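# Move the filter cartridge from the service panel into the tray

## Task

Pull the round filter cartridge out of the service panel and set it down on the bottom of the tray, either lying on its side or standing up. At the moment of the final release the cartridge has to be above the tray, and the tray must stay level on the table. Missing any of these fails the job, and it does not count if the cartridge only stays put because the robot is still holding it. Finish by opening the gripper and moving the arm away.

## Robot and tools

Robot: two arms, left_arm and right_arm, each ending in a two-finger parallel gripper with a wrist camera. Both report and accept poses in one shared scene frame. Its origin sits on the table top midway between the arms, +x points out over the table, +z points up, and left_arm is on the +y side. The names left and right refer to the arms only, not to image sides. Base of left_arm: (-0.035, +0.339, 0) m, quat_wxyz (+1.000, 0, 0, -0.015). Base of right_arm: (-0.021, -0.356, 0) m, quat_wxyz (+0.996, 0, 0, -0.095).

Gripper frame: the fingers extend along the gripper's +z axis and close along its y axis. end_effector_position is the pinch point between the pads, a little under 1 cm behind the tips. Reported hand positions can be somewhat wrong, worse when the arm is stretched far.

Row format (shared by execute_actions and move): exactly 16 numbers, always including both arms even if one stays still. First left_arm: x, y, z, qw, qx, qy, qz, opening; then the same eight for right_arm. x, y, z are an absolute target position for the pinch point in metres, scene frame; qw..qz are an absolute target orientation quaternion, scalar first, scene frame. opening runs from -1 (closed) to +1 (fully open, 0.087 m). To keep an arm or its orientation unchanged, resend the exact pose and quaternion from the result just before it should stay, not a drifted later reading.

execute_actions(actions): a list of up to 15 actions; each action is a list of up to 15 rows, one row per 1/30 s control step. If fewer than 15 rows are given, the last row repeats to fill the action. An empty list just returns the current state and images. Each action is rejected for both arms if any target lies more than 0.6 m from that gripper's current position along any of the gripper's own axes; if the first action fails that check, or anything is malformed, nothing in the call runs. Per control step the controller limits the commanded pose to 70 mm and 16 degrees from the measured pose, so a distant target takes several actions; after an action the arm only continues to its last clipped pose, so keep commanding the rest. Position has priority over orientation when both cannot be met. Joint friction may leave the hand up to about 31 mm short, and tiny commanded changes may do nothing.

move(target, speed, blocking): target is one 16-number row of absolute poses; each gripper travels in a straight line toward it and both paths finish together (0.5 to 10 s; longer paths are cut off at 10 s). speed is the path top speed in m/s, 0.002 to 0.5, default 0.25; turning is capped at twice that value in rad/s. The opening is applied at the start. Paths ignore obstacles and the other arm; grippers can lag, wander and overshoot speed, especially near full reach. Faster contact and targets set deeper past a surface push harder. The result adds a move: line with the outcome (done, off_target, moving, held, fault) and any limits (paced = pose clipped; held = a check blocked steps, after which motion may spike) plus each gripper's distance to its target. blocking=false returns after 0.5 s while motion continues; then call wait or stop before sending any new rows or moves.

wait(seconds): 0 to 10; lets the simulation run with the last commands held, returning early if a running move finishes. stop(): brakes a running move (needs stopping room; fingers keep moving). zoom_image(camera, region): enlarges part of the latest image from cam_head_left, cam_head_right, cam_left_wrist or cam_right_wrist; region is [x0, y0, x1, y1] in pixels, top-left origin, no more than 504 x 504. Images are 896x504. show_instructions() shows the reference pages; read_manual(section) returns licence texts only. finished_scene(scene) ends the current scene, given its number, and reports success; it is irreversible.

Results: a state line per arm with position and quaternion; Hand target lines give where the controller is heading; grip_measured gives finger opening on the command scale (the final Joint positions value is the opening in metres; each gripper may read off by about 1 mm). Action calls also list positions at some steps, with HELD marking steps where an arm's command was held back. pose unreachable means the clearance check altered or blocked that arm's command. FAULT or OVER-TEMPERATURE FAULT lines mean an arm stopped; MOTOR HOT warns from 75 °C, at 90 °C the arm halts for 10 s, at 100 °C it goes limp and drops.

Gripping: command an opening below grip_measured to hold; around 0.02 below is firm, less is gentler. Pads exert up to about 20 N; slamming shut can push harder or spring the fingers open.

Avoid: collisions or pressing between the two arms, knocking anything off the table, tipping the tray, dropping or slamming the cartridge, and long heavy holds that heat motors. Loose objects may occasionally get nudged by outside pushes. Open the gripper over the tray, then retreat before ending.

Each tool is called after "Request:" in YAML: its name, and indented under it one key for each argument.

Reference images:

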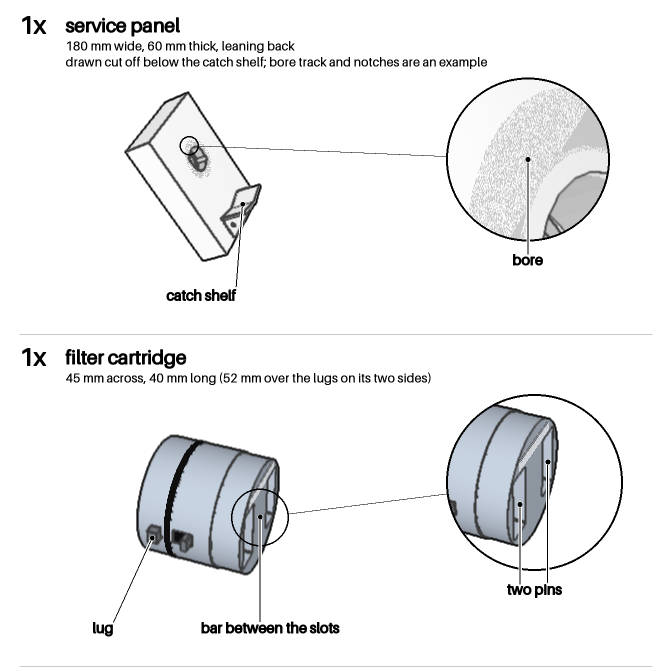

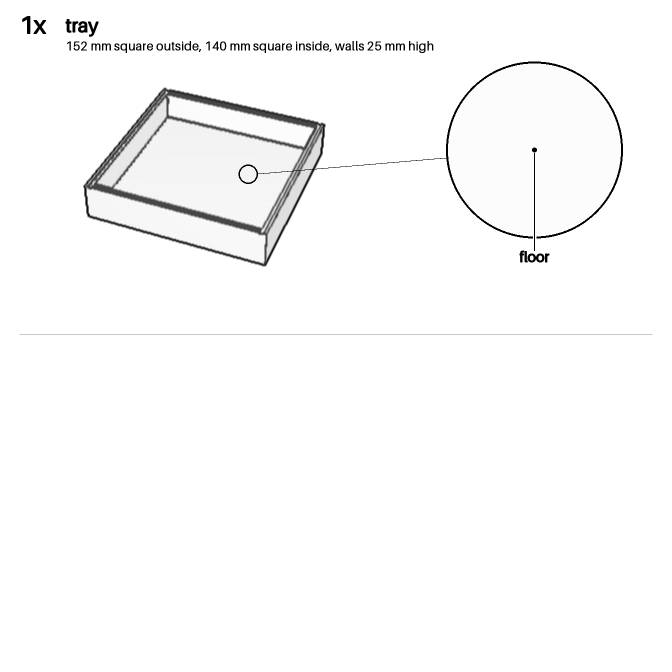

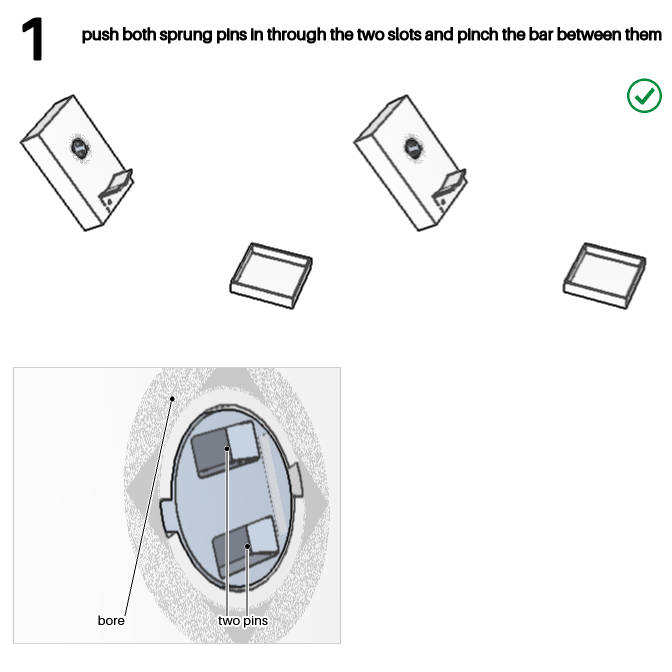

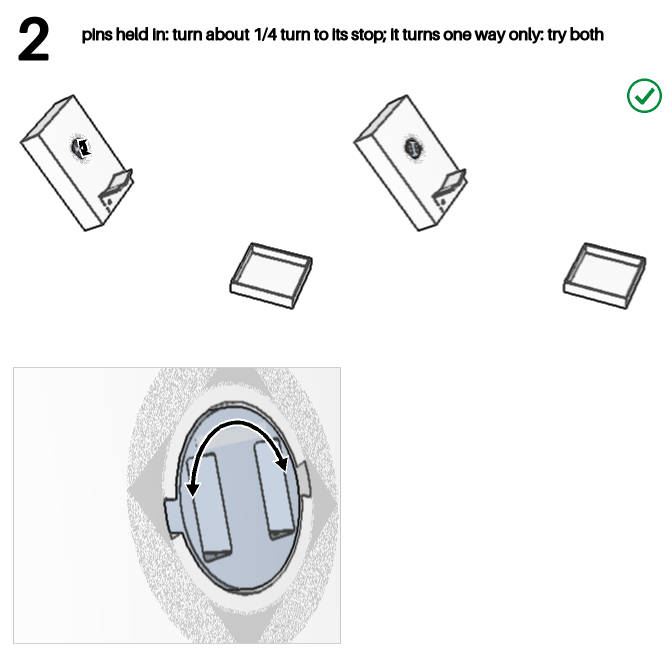

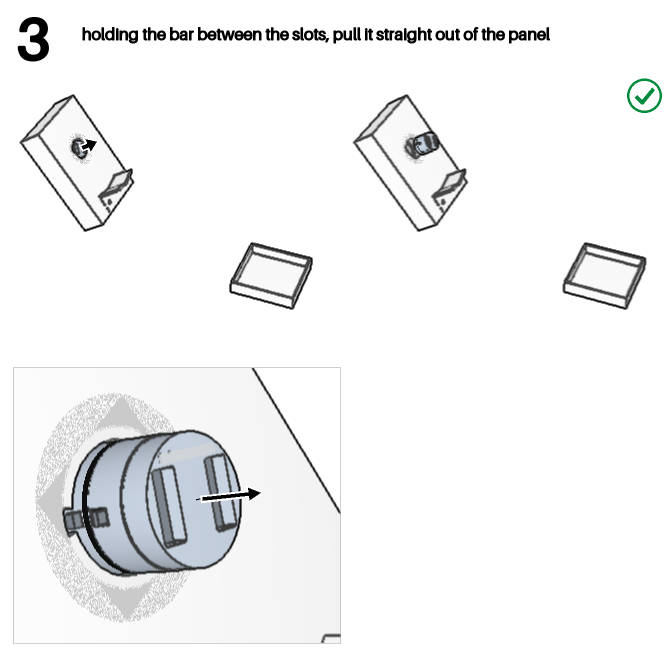

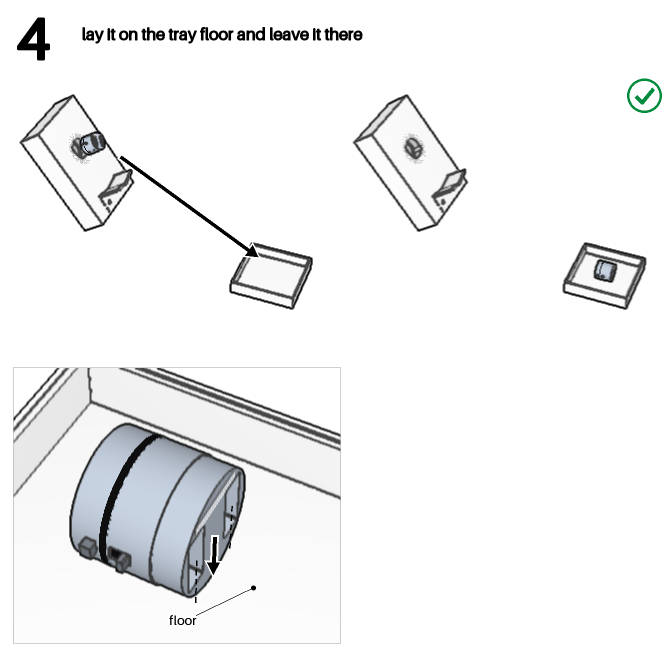

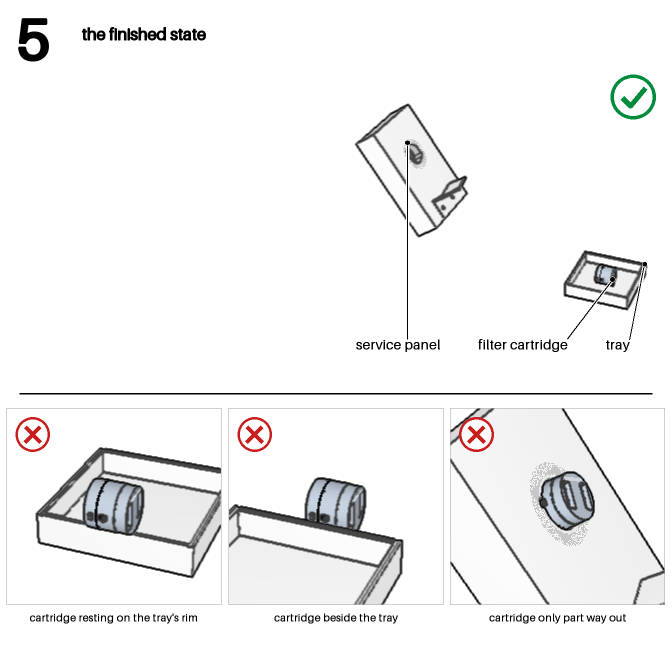

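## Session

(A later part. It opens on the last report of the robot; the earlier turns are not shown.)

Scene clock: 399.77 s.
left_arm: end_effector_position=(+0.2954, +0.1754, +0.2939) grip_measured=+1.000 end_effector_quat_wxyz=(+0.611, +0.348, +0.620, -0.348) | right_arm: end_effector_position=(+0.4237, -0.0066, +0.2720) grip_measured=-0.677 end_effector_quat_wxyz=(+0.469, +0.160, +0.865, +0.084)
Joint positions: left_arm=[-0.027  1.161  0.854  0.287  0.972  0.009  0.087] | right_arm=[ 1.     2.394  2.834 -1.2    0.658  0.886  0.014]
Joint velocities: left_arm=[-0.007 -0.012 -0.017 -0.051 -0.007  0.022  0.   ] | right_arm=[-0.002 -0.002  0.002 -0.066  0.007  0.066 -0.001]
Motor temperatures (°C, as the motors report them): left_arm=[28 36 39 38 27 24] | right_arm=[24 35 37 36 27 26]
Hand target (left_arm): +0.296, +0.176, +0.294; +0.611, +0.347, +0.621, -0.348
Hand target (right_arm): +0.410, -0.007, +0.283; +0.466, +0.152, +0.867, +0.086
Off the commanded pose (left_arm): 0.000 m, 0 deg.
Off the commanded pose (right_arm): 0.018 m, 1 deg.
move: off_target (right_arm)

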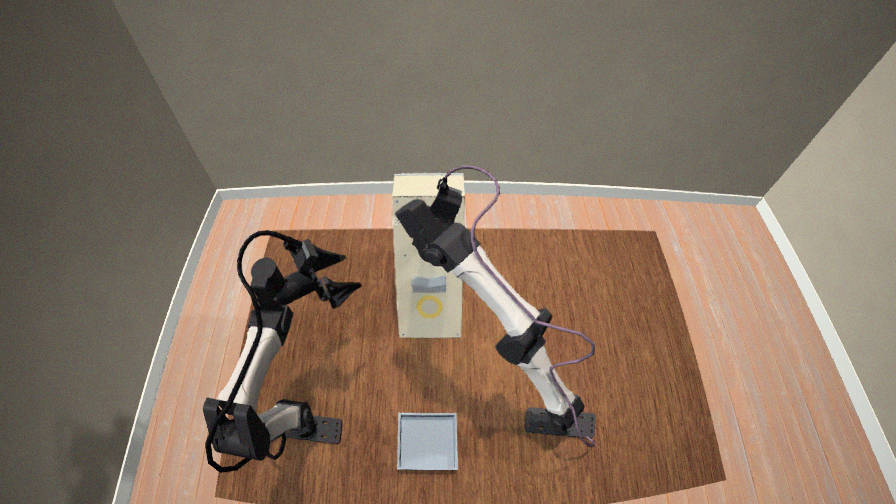

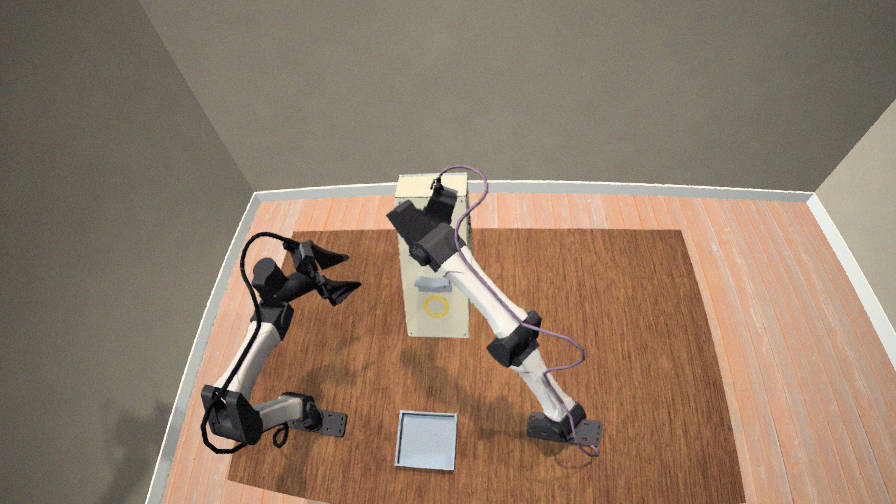

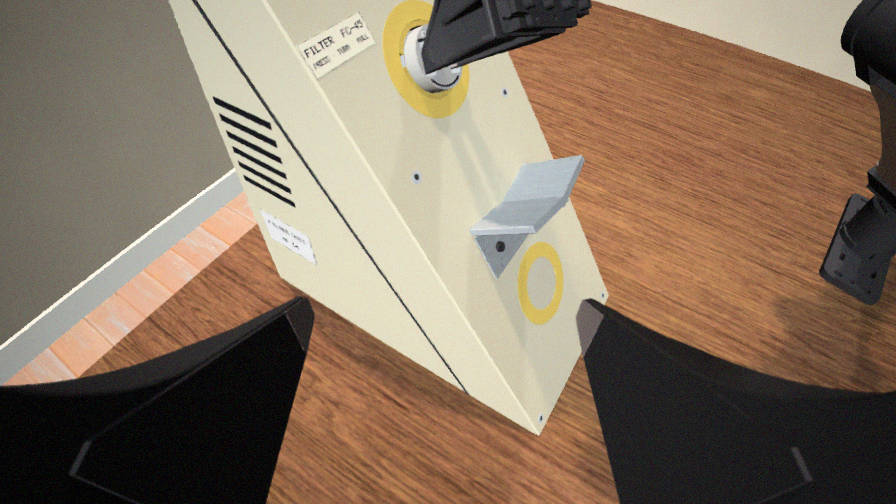

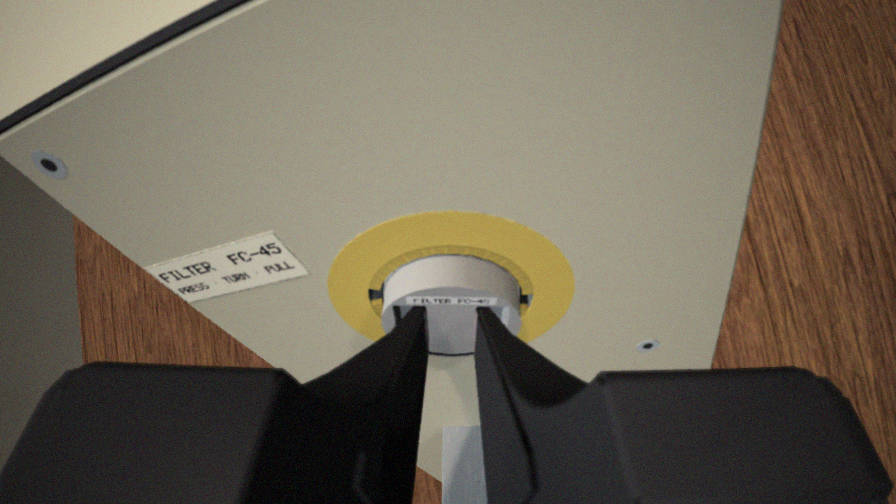

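Coming out. Continue; move left arm back too.

Request:
move:
  target: [0.28,0.24,0.30,0.611,0.347,0.621,-0.348,1,0.365,-0.0075,0.3135,0.4624,0.1533,0.8695,0.0815,-0.71]
  speed: 0.03

Scene clock: 404.30 s.
left_arm: end_effector_position=(+0.2844, +0.2369, +0.2916) grip_measured=+1.000 end_effector_quat_wxyz=(+0.604, +0.344, +0.626, -0.353) | right_arm: end_effector_position=(+0.3668, -0.0084, +0.2840) grip_measured=-0.677 end_effector_quat_wxyz=(+0.447, +0.137, +0.882, +0.060)
Joint positions: left_arm=[0.236 1.14  0.854 0.22  1.238 0.036 0.087] | right_arm=[ 1.087  2.326  2.834 -1.387  0.694  0.946  0.014]
Joint velocities: left_arm=[ 0.002 -0.017 -0.012 -0.081  0.081  0.007  0.   ] | right_arm=[ 0.002 -0.002  0.007 -0.022 -0.007 -0.11  -0.001]
Motor temperatures (°C, as the motors report them): left_arm=[28 36 39 38 27 24] | right_arm=[24 36 37 36 27 26]
Hand target (left_arm): +0.281, +0.240, +0.299; +0.610, +0.349, +0.622, -0.346
Hand target (right_arm): +0.364, -0.008, +0.312; +0.468, +0.151, +0.866, +0.090
Off the commanded pose (left_arm): 0.010 m, 1 deg.
Off the commanded pose (right_arm): 0.030 m, 4 deg.
elbow stopped short (right arm): the move would have taken joint 3 (elbow) straighter than the controller allows; a more bent joint 3 avoids this.
move: off_target (right_arm)

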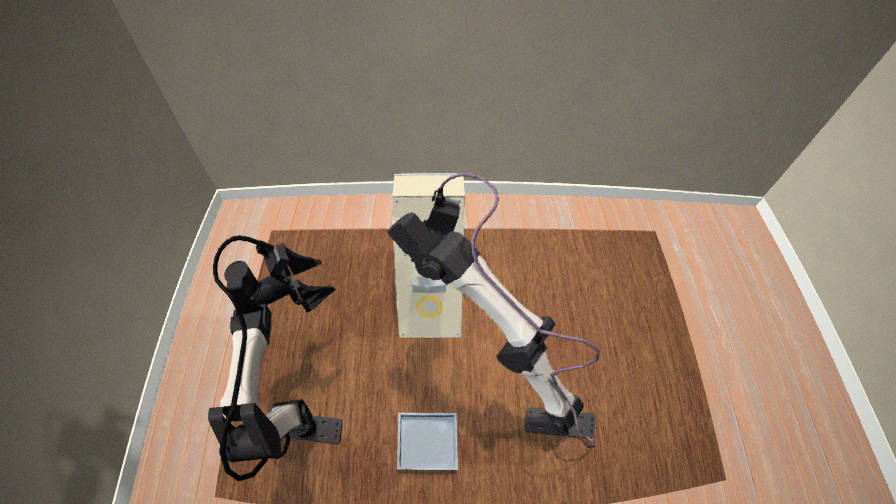

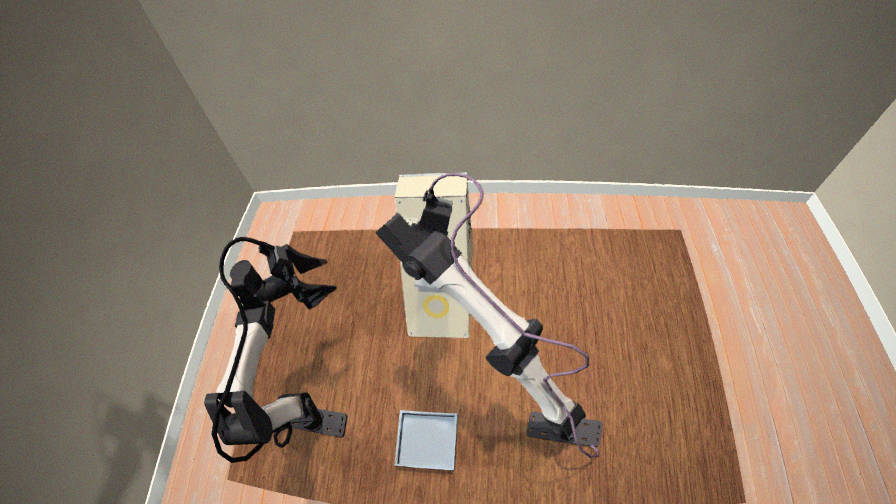

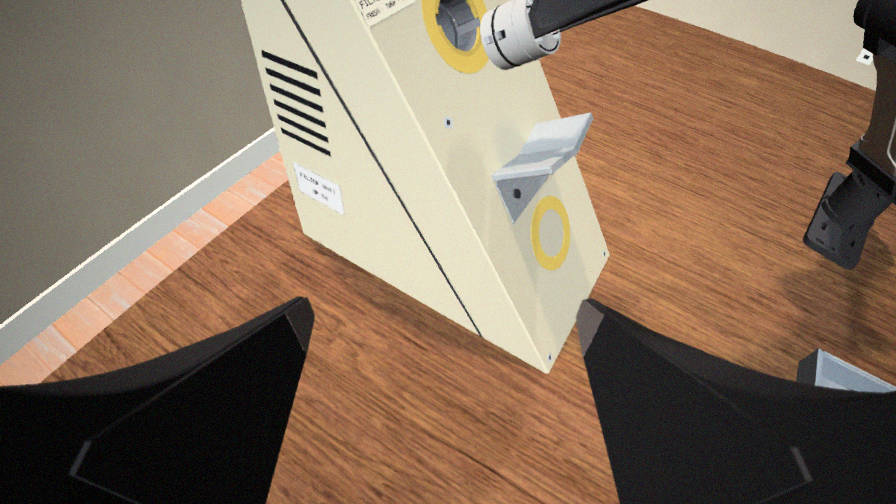

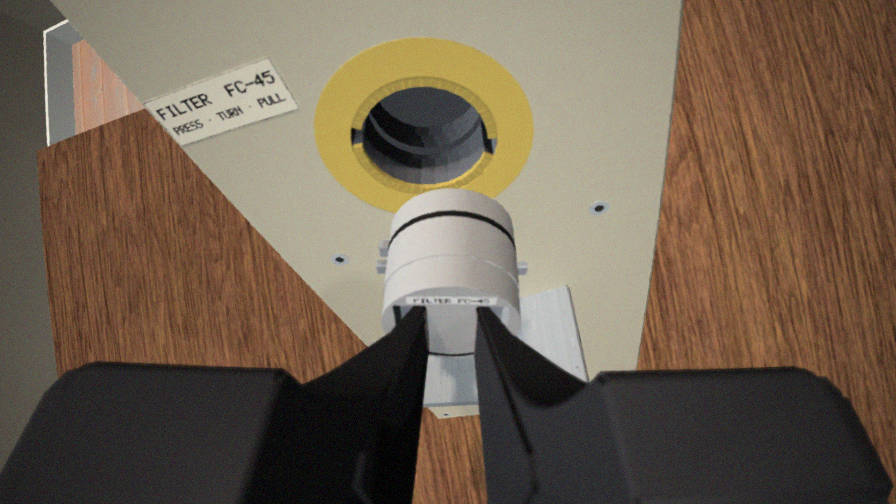

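Request:
move:
  target: [0.25,0.36,0.30,0.69,0.1,0.7,-0.1,1,0.20,-0.04,0.27,0.3,-0.05,0.95,0.0,-0.71]
  speed: 0.15

Request:
move:
  target: [0.25,0.36,0.30,0.69,0.1,0.7,-0.1,1,-0.03,0.0,0.13,0,-0.383,0.924,0,-0.71]
  speed: 0.18

Scene clock: 412.33 s.
left_arm: end_effector_position=(+0.2559, +0.3569, +0.3106) grip_measured=+1.000 end_effector_quat_wxyz=(+0.700, +0.118, +0.698, -0.099) | right_arm: end_effector_position=(+0.2060, -0.0325, +0.2644) grip_measured=-0.677 end_effector_quat_wxyz=(+0.309, -0.048, +0.950, +0.014)
Joint positions: left_arm=[ 0.547  0.73   0.742 -0.012  0.825  0.027  0.087] | right_arm=[ 1.298  1.957  2.315 -1.561  0.523  0.909  0.014]
Joint velocities: left_arm=[-0.002  0.007 -0.007 -0.007 -0.022  0.022  0.   ] | right_arm=[-0.002 -0.007 -0.007 -0.066  0.007  0.066 -0.   ]
Motor temperatures (°C, as the motors report them): left_arm=[28 36 39 38 27 24] | right_arm=[24 38 37 35 27 26]
Hand target (left_arm): +0.253, +0.360, +0.300; +0.694, +0.102, +0.706, -0.099
Hand target (right_arm): +0.201, -0.037, +0.268; +0.309, -0.054, +0.949, +0.015
Off the commanded pose (left_arm): 0.013 m, 2 deg.
Off the commanded pose (right_arm): 0.011 m, 2 deg.
joint sent to its limit (right arm) — the command would take joint 4 (wrist pitch) past its lower limit, so that joint was sent only as far as its limit.
move: off_target (left_arm, right_arm)

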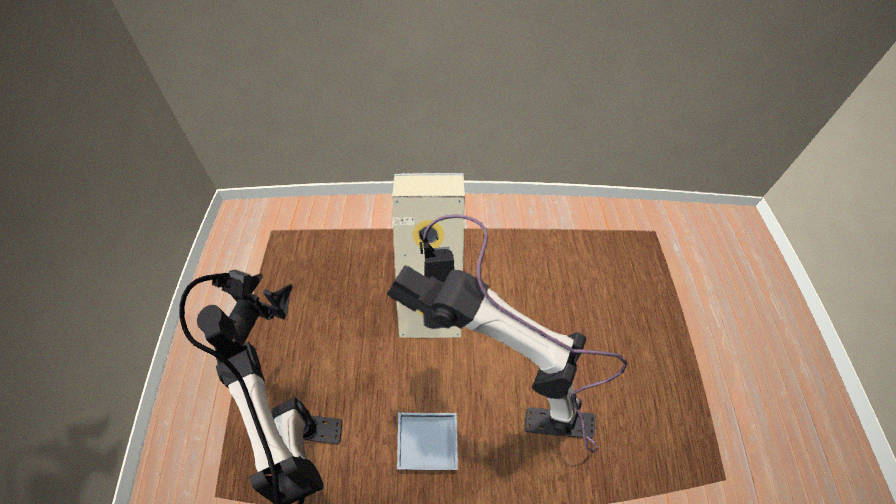

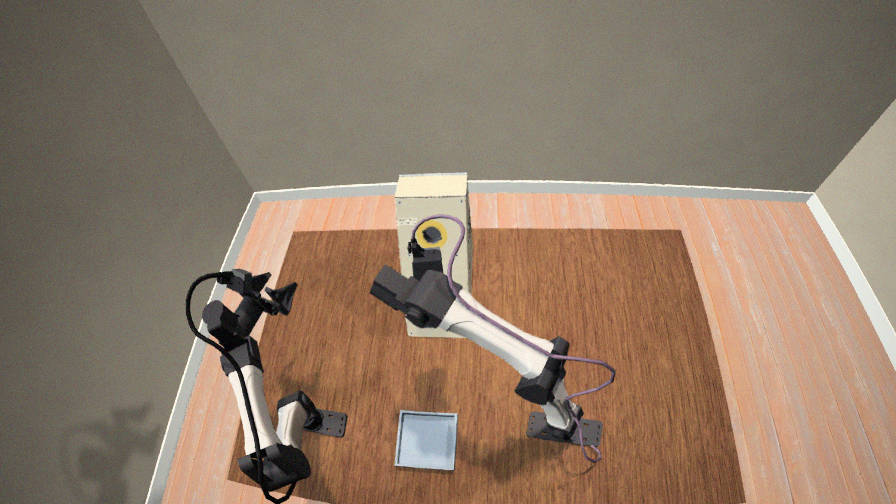

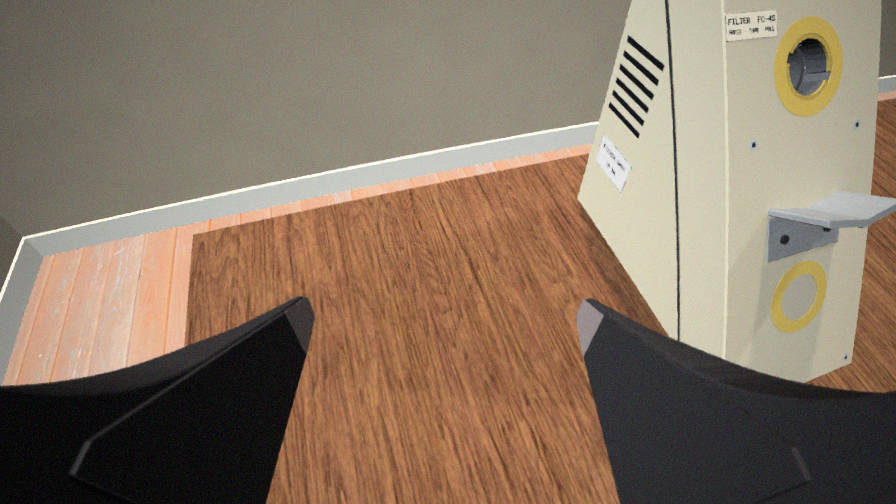

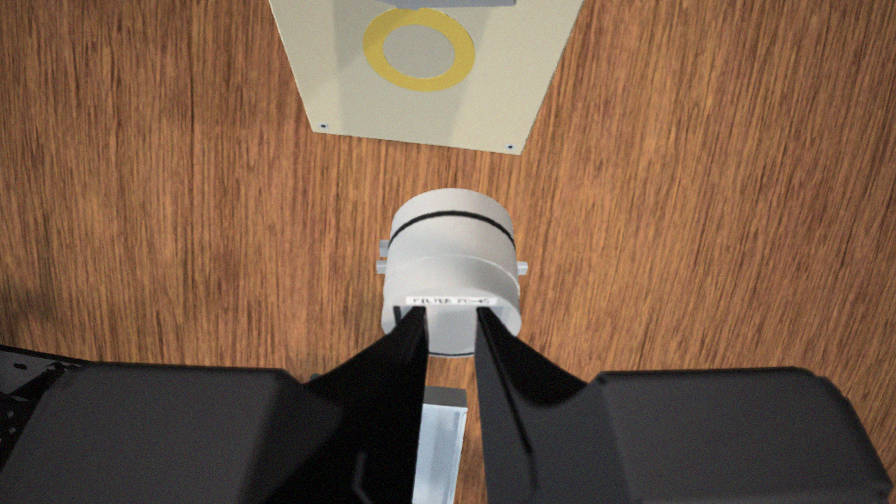

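Scene clock: 415.30 s.
left_arm: end_effector_position=(+0.2557, +0.3589, +0.3104) grip_measured=+1.000 end_effector_quat_wxyz=(+0.700, +0.112, +0.699, -0.099) | right_arm: end_effector_position=(-0.0248, +0.0087, +0.1320) grip_measured=-0.677 end_effector_quat_wxyz=(+0.008, -0.378, +0.926, +0.007)
Joint positions: left_arm=[ 0.555  0.73   0.742 -0.014  0.825  0.02   0.087] | right_arm=[ 1.698  2.044  1.938 -1.446  0.009  0.732  0.014]
Joint velocities: left_arm=[ 0.032  0.002 -0.007 -0.022 -0.007  0.022  0.   ] | right_arm=[-0.002 -0.002 -0.012 -0.066 -0.066  0.022 -0.   ]
Motor temperatures (°C, as the motors report them): left_arm=[28 36 39 38 27 24] | right_arm=[24 38 36 35 27 26]
Hand target (left_arm): +0.251, +0.360, +0.300; +0.695, +0.101, +0.705, -0.101
Hand target (right_arm): -0.030, +0.006, +0.128; -0.002, -0.384, +0.923, +0.004
Off the commanded pose (left_arm): 0.012 m, 2 deg.
Off the commanded pose (right_arm): 0.010 m, 1 deg.
move: off_target (left_arm)

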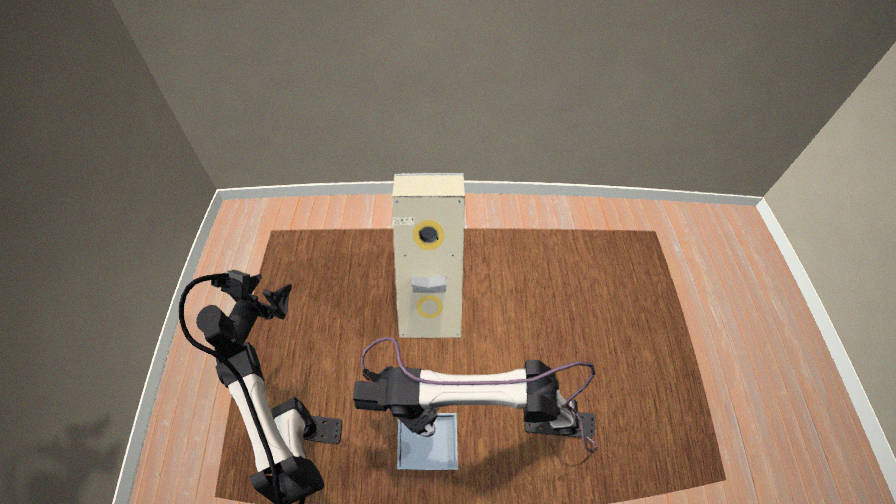

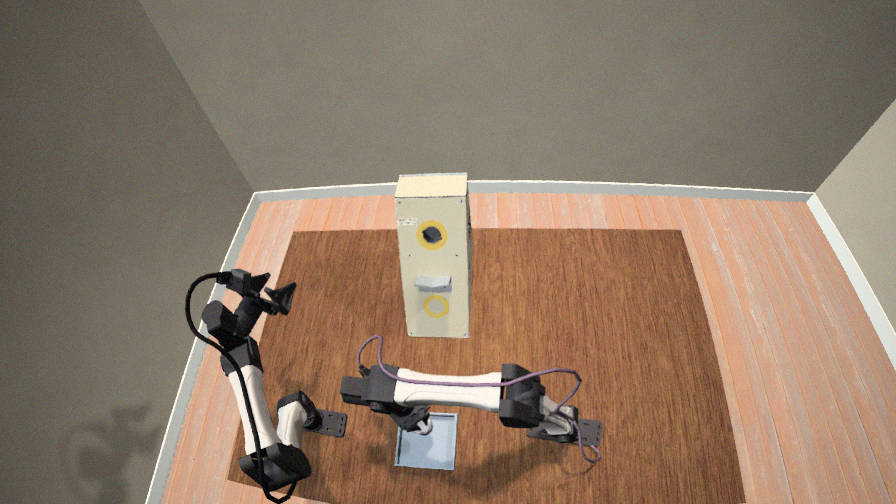

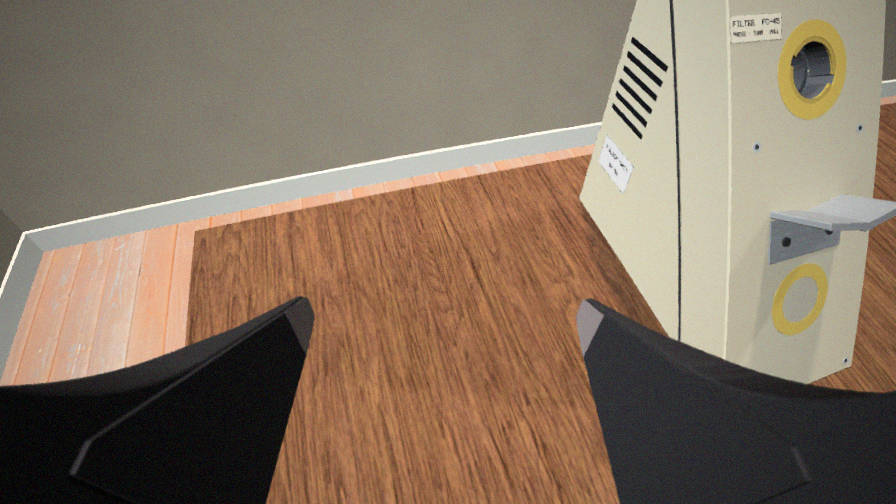

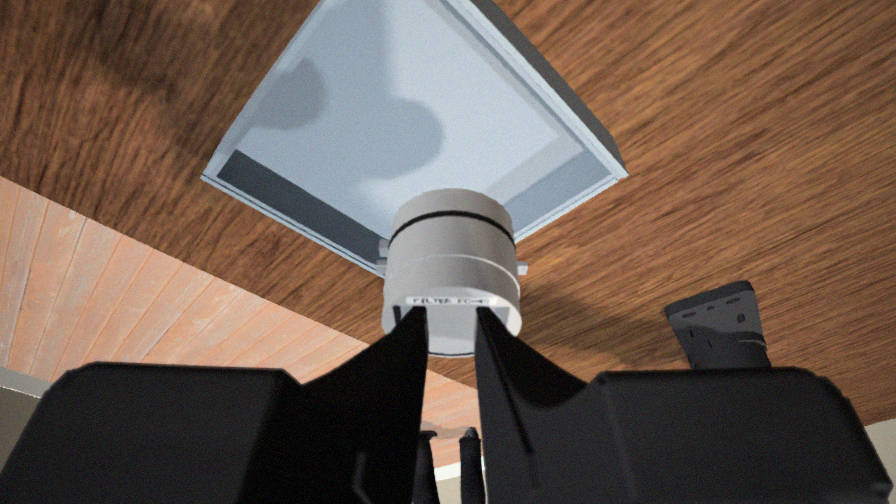

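Request:
move:
  target: [0.2557,0.3589,0.3104,0.7,0.112,0.699,-0.099,1,-0.036,0.012,0.052,0,-0.383,0.924,0,-0.71]
  speed: 0.05

Scene clock: 420.73 s.
left_arm: end_effector_position=(+0.2557, +0.3589, +0.3104) grip_measured=+1.000 end_effector_quat_wxyz=(+0.700, +0.112, +0.699, -0.099) | right_arm: end_effector_position=(-0.0308, +0.0177, +0.0570) grip_measured=-0.677 end_effector_quat_wxyz=(+0.007, -0.382, +0.924, +0.006)
Joint positions: left_arm=[ 0.555  0.73   0.742 -0.014  0.825  0.02   0.087] | right_arm=[ 1.714  2.087  1.703 -1.171  0.008  0.741  0.014]
Joint velocities: left_arm=[ 0.012  0.007 -0.002 -0.007 -0.007  0.007  0.   ] | right_arm=[-0.012 -0.007  0.012 -0.022 -0.022  0.007  0.   ]
Motor temperatures (°C, as the motors report them): left_arm=[28 35 39 38 27 24] | right_arm=[24 38 36 34 27 26]
Hand target (left_arm): +0.256, +0.359, +0.310; +0.700, +0.112, +0.699, -0.099
Hand target (right_arm): -0.036, +0.013, +0.052; -0.000, -0.383, +0.924, -0.000
Off the commanded pose (left_arm): 0.000 m, 0 deg.
Off the commanded pose (right_arm): 0.009 m, 1 deg.
move: done

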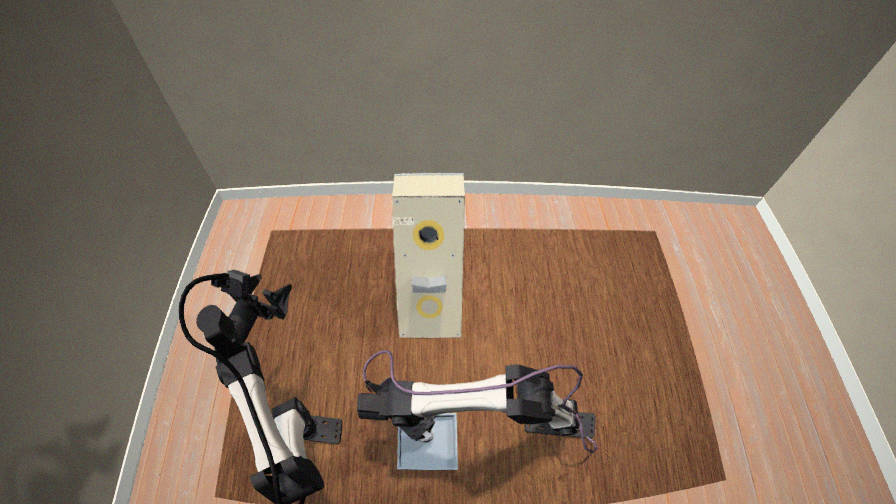

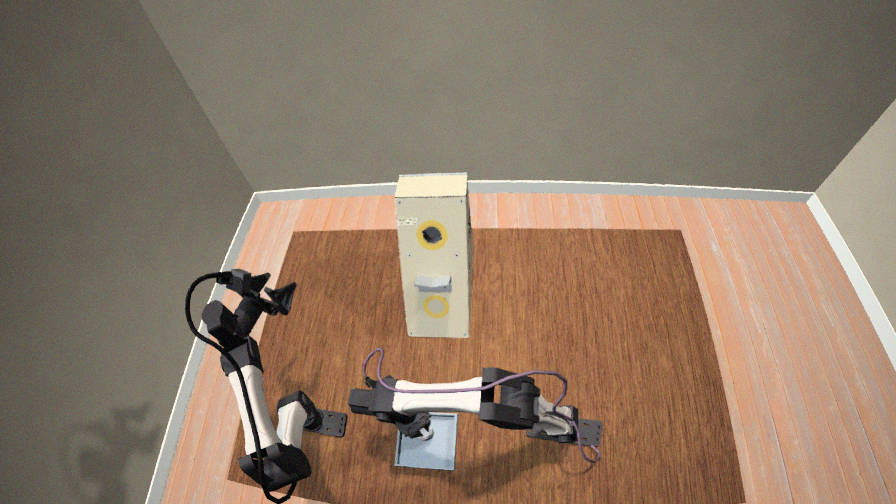

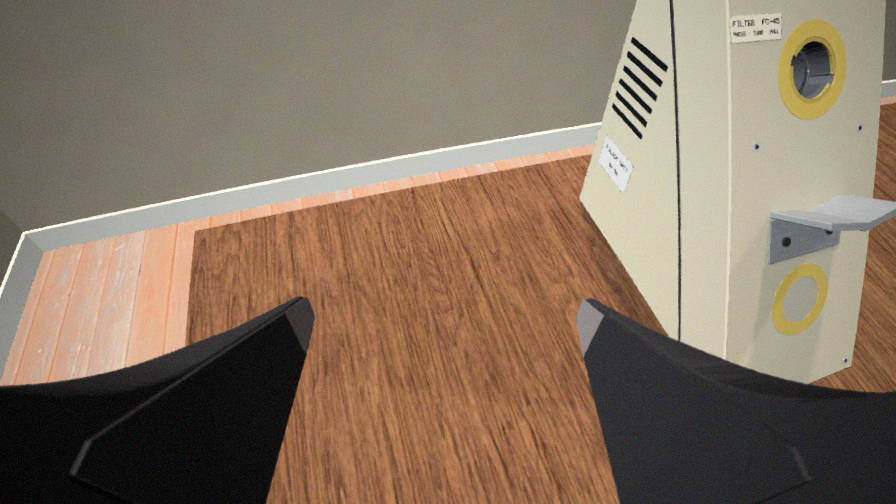

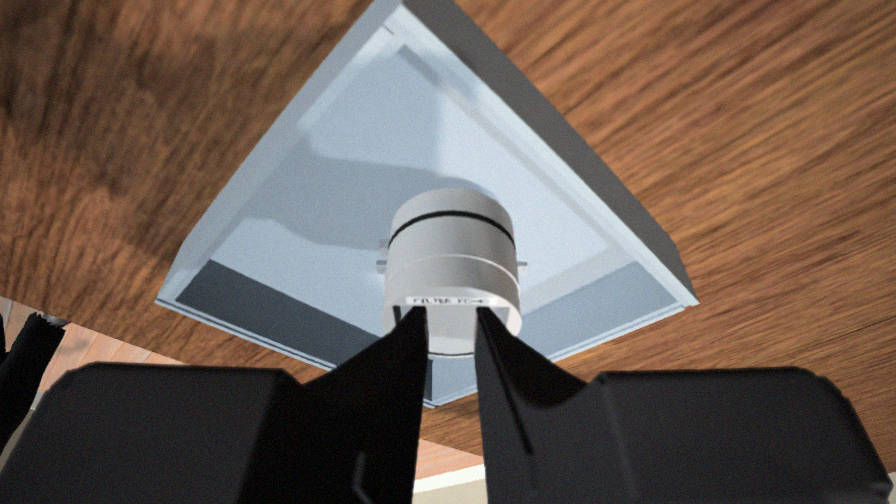

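Request:
move:
  target: [0.2557,0.3589,0.3104,0.7,0.112,0.699,-0.099,1,-0.034,0.015,0.036,0,-0.383,0.924,0,-0.71]
  speed: 0.02

Scene clock: 423.10 s.
left_arm: end_effector_position=(+0.2557, +0.3589, +0.3104) grip_measured=+1.000 end_effector_quat_wxyz=(+0.700, +0.112, +0.699, -0.099) | right_arm: end_effector_position=(-0.0306, +0.0229, +0.0508) grip_measured=-0.677 end_effector_quat_wxyz=(+0.011, -0.381, +0.924, +0.014)
Joint positions: left_arm=[ 0.555  0.73   0.742 -0.014  0.825  0.02   0.087] | right_arm=[ 1.714  2.093  1.69  -1.133  0.008  0.741  0.014]
Joint velocities: left_arm=[ 0.012 -0.007  0.007  0.037 -0.022 -0.007  0.   ] | right_arm=[ 0.002  0.002  0.017  0.051 -0.051  0.022 -0.   ]
Motor temperatures (°C, as the motors report them): left_arm=[28 35 39 38 27 24] | right_arm=[24 38 36 34 27 26]
Hand target (left_arm): +0.256, +0.359, +0.310; +0.700, +0.112, +0.699, -0.099
Hand target (right_arm): -0.034, +0.015, +0.036; -0.000, -0.383, +0.924, -0.000
Off the commanded pose (left_arm): 0.000 m, 0 deg.
Off the commanded pose (right_arm): 0.017 m, 2 deg.
move: off_target (right_arm)

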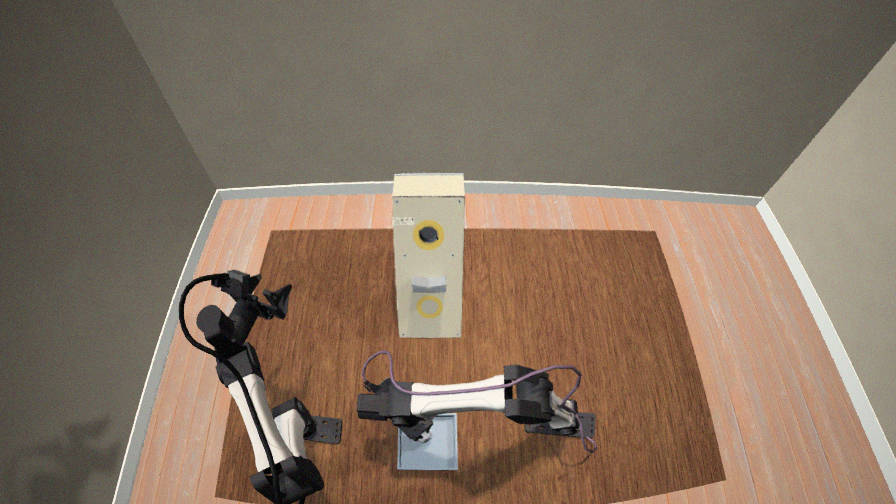

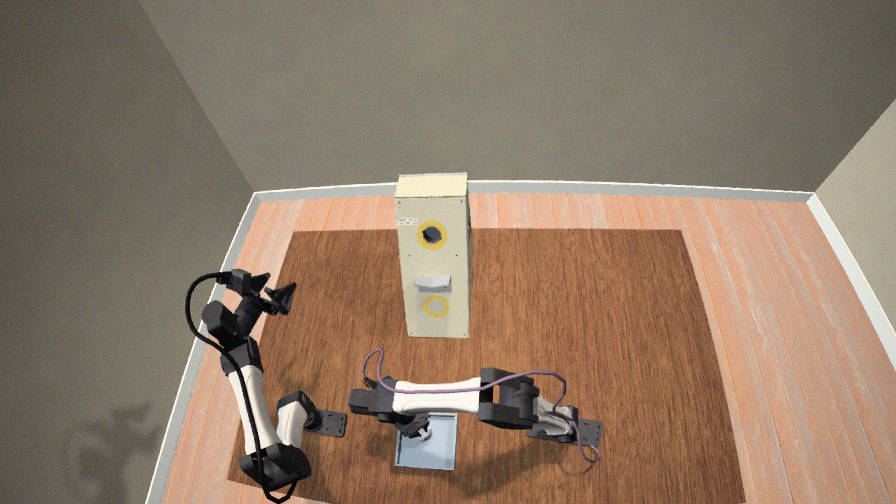

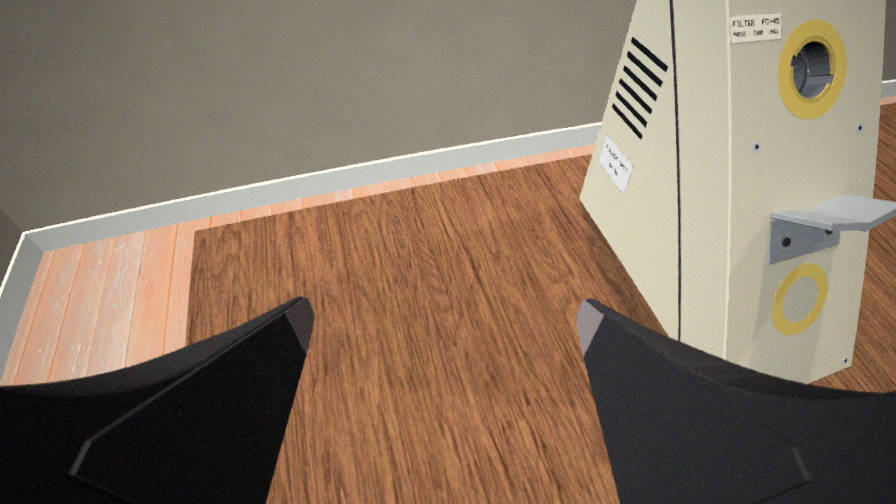

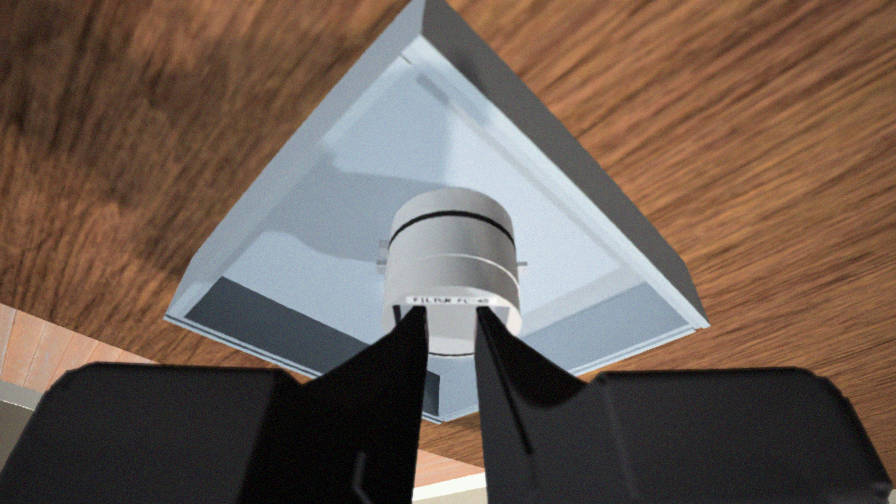

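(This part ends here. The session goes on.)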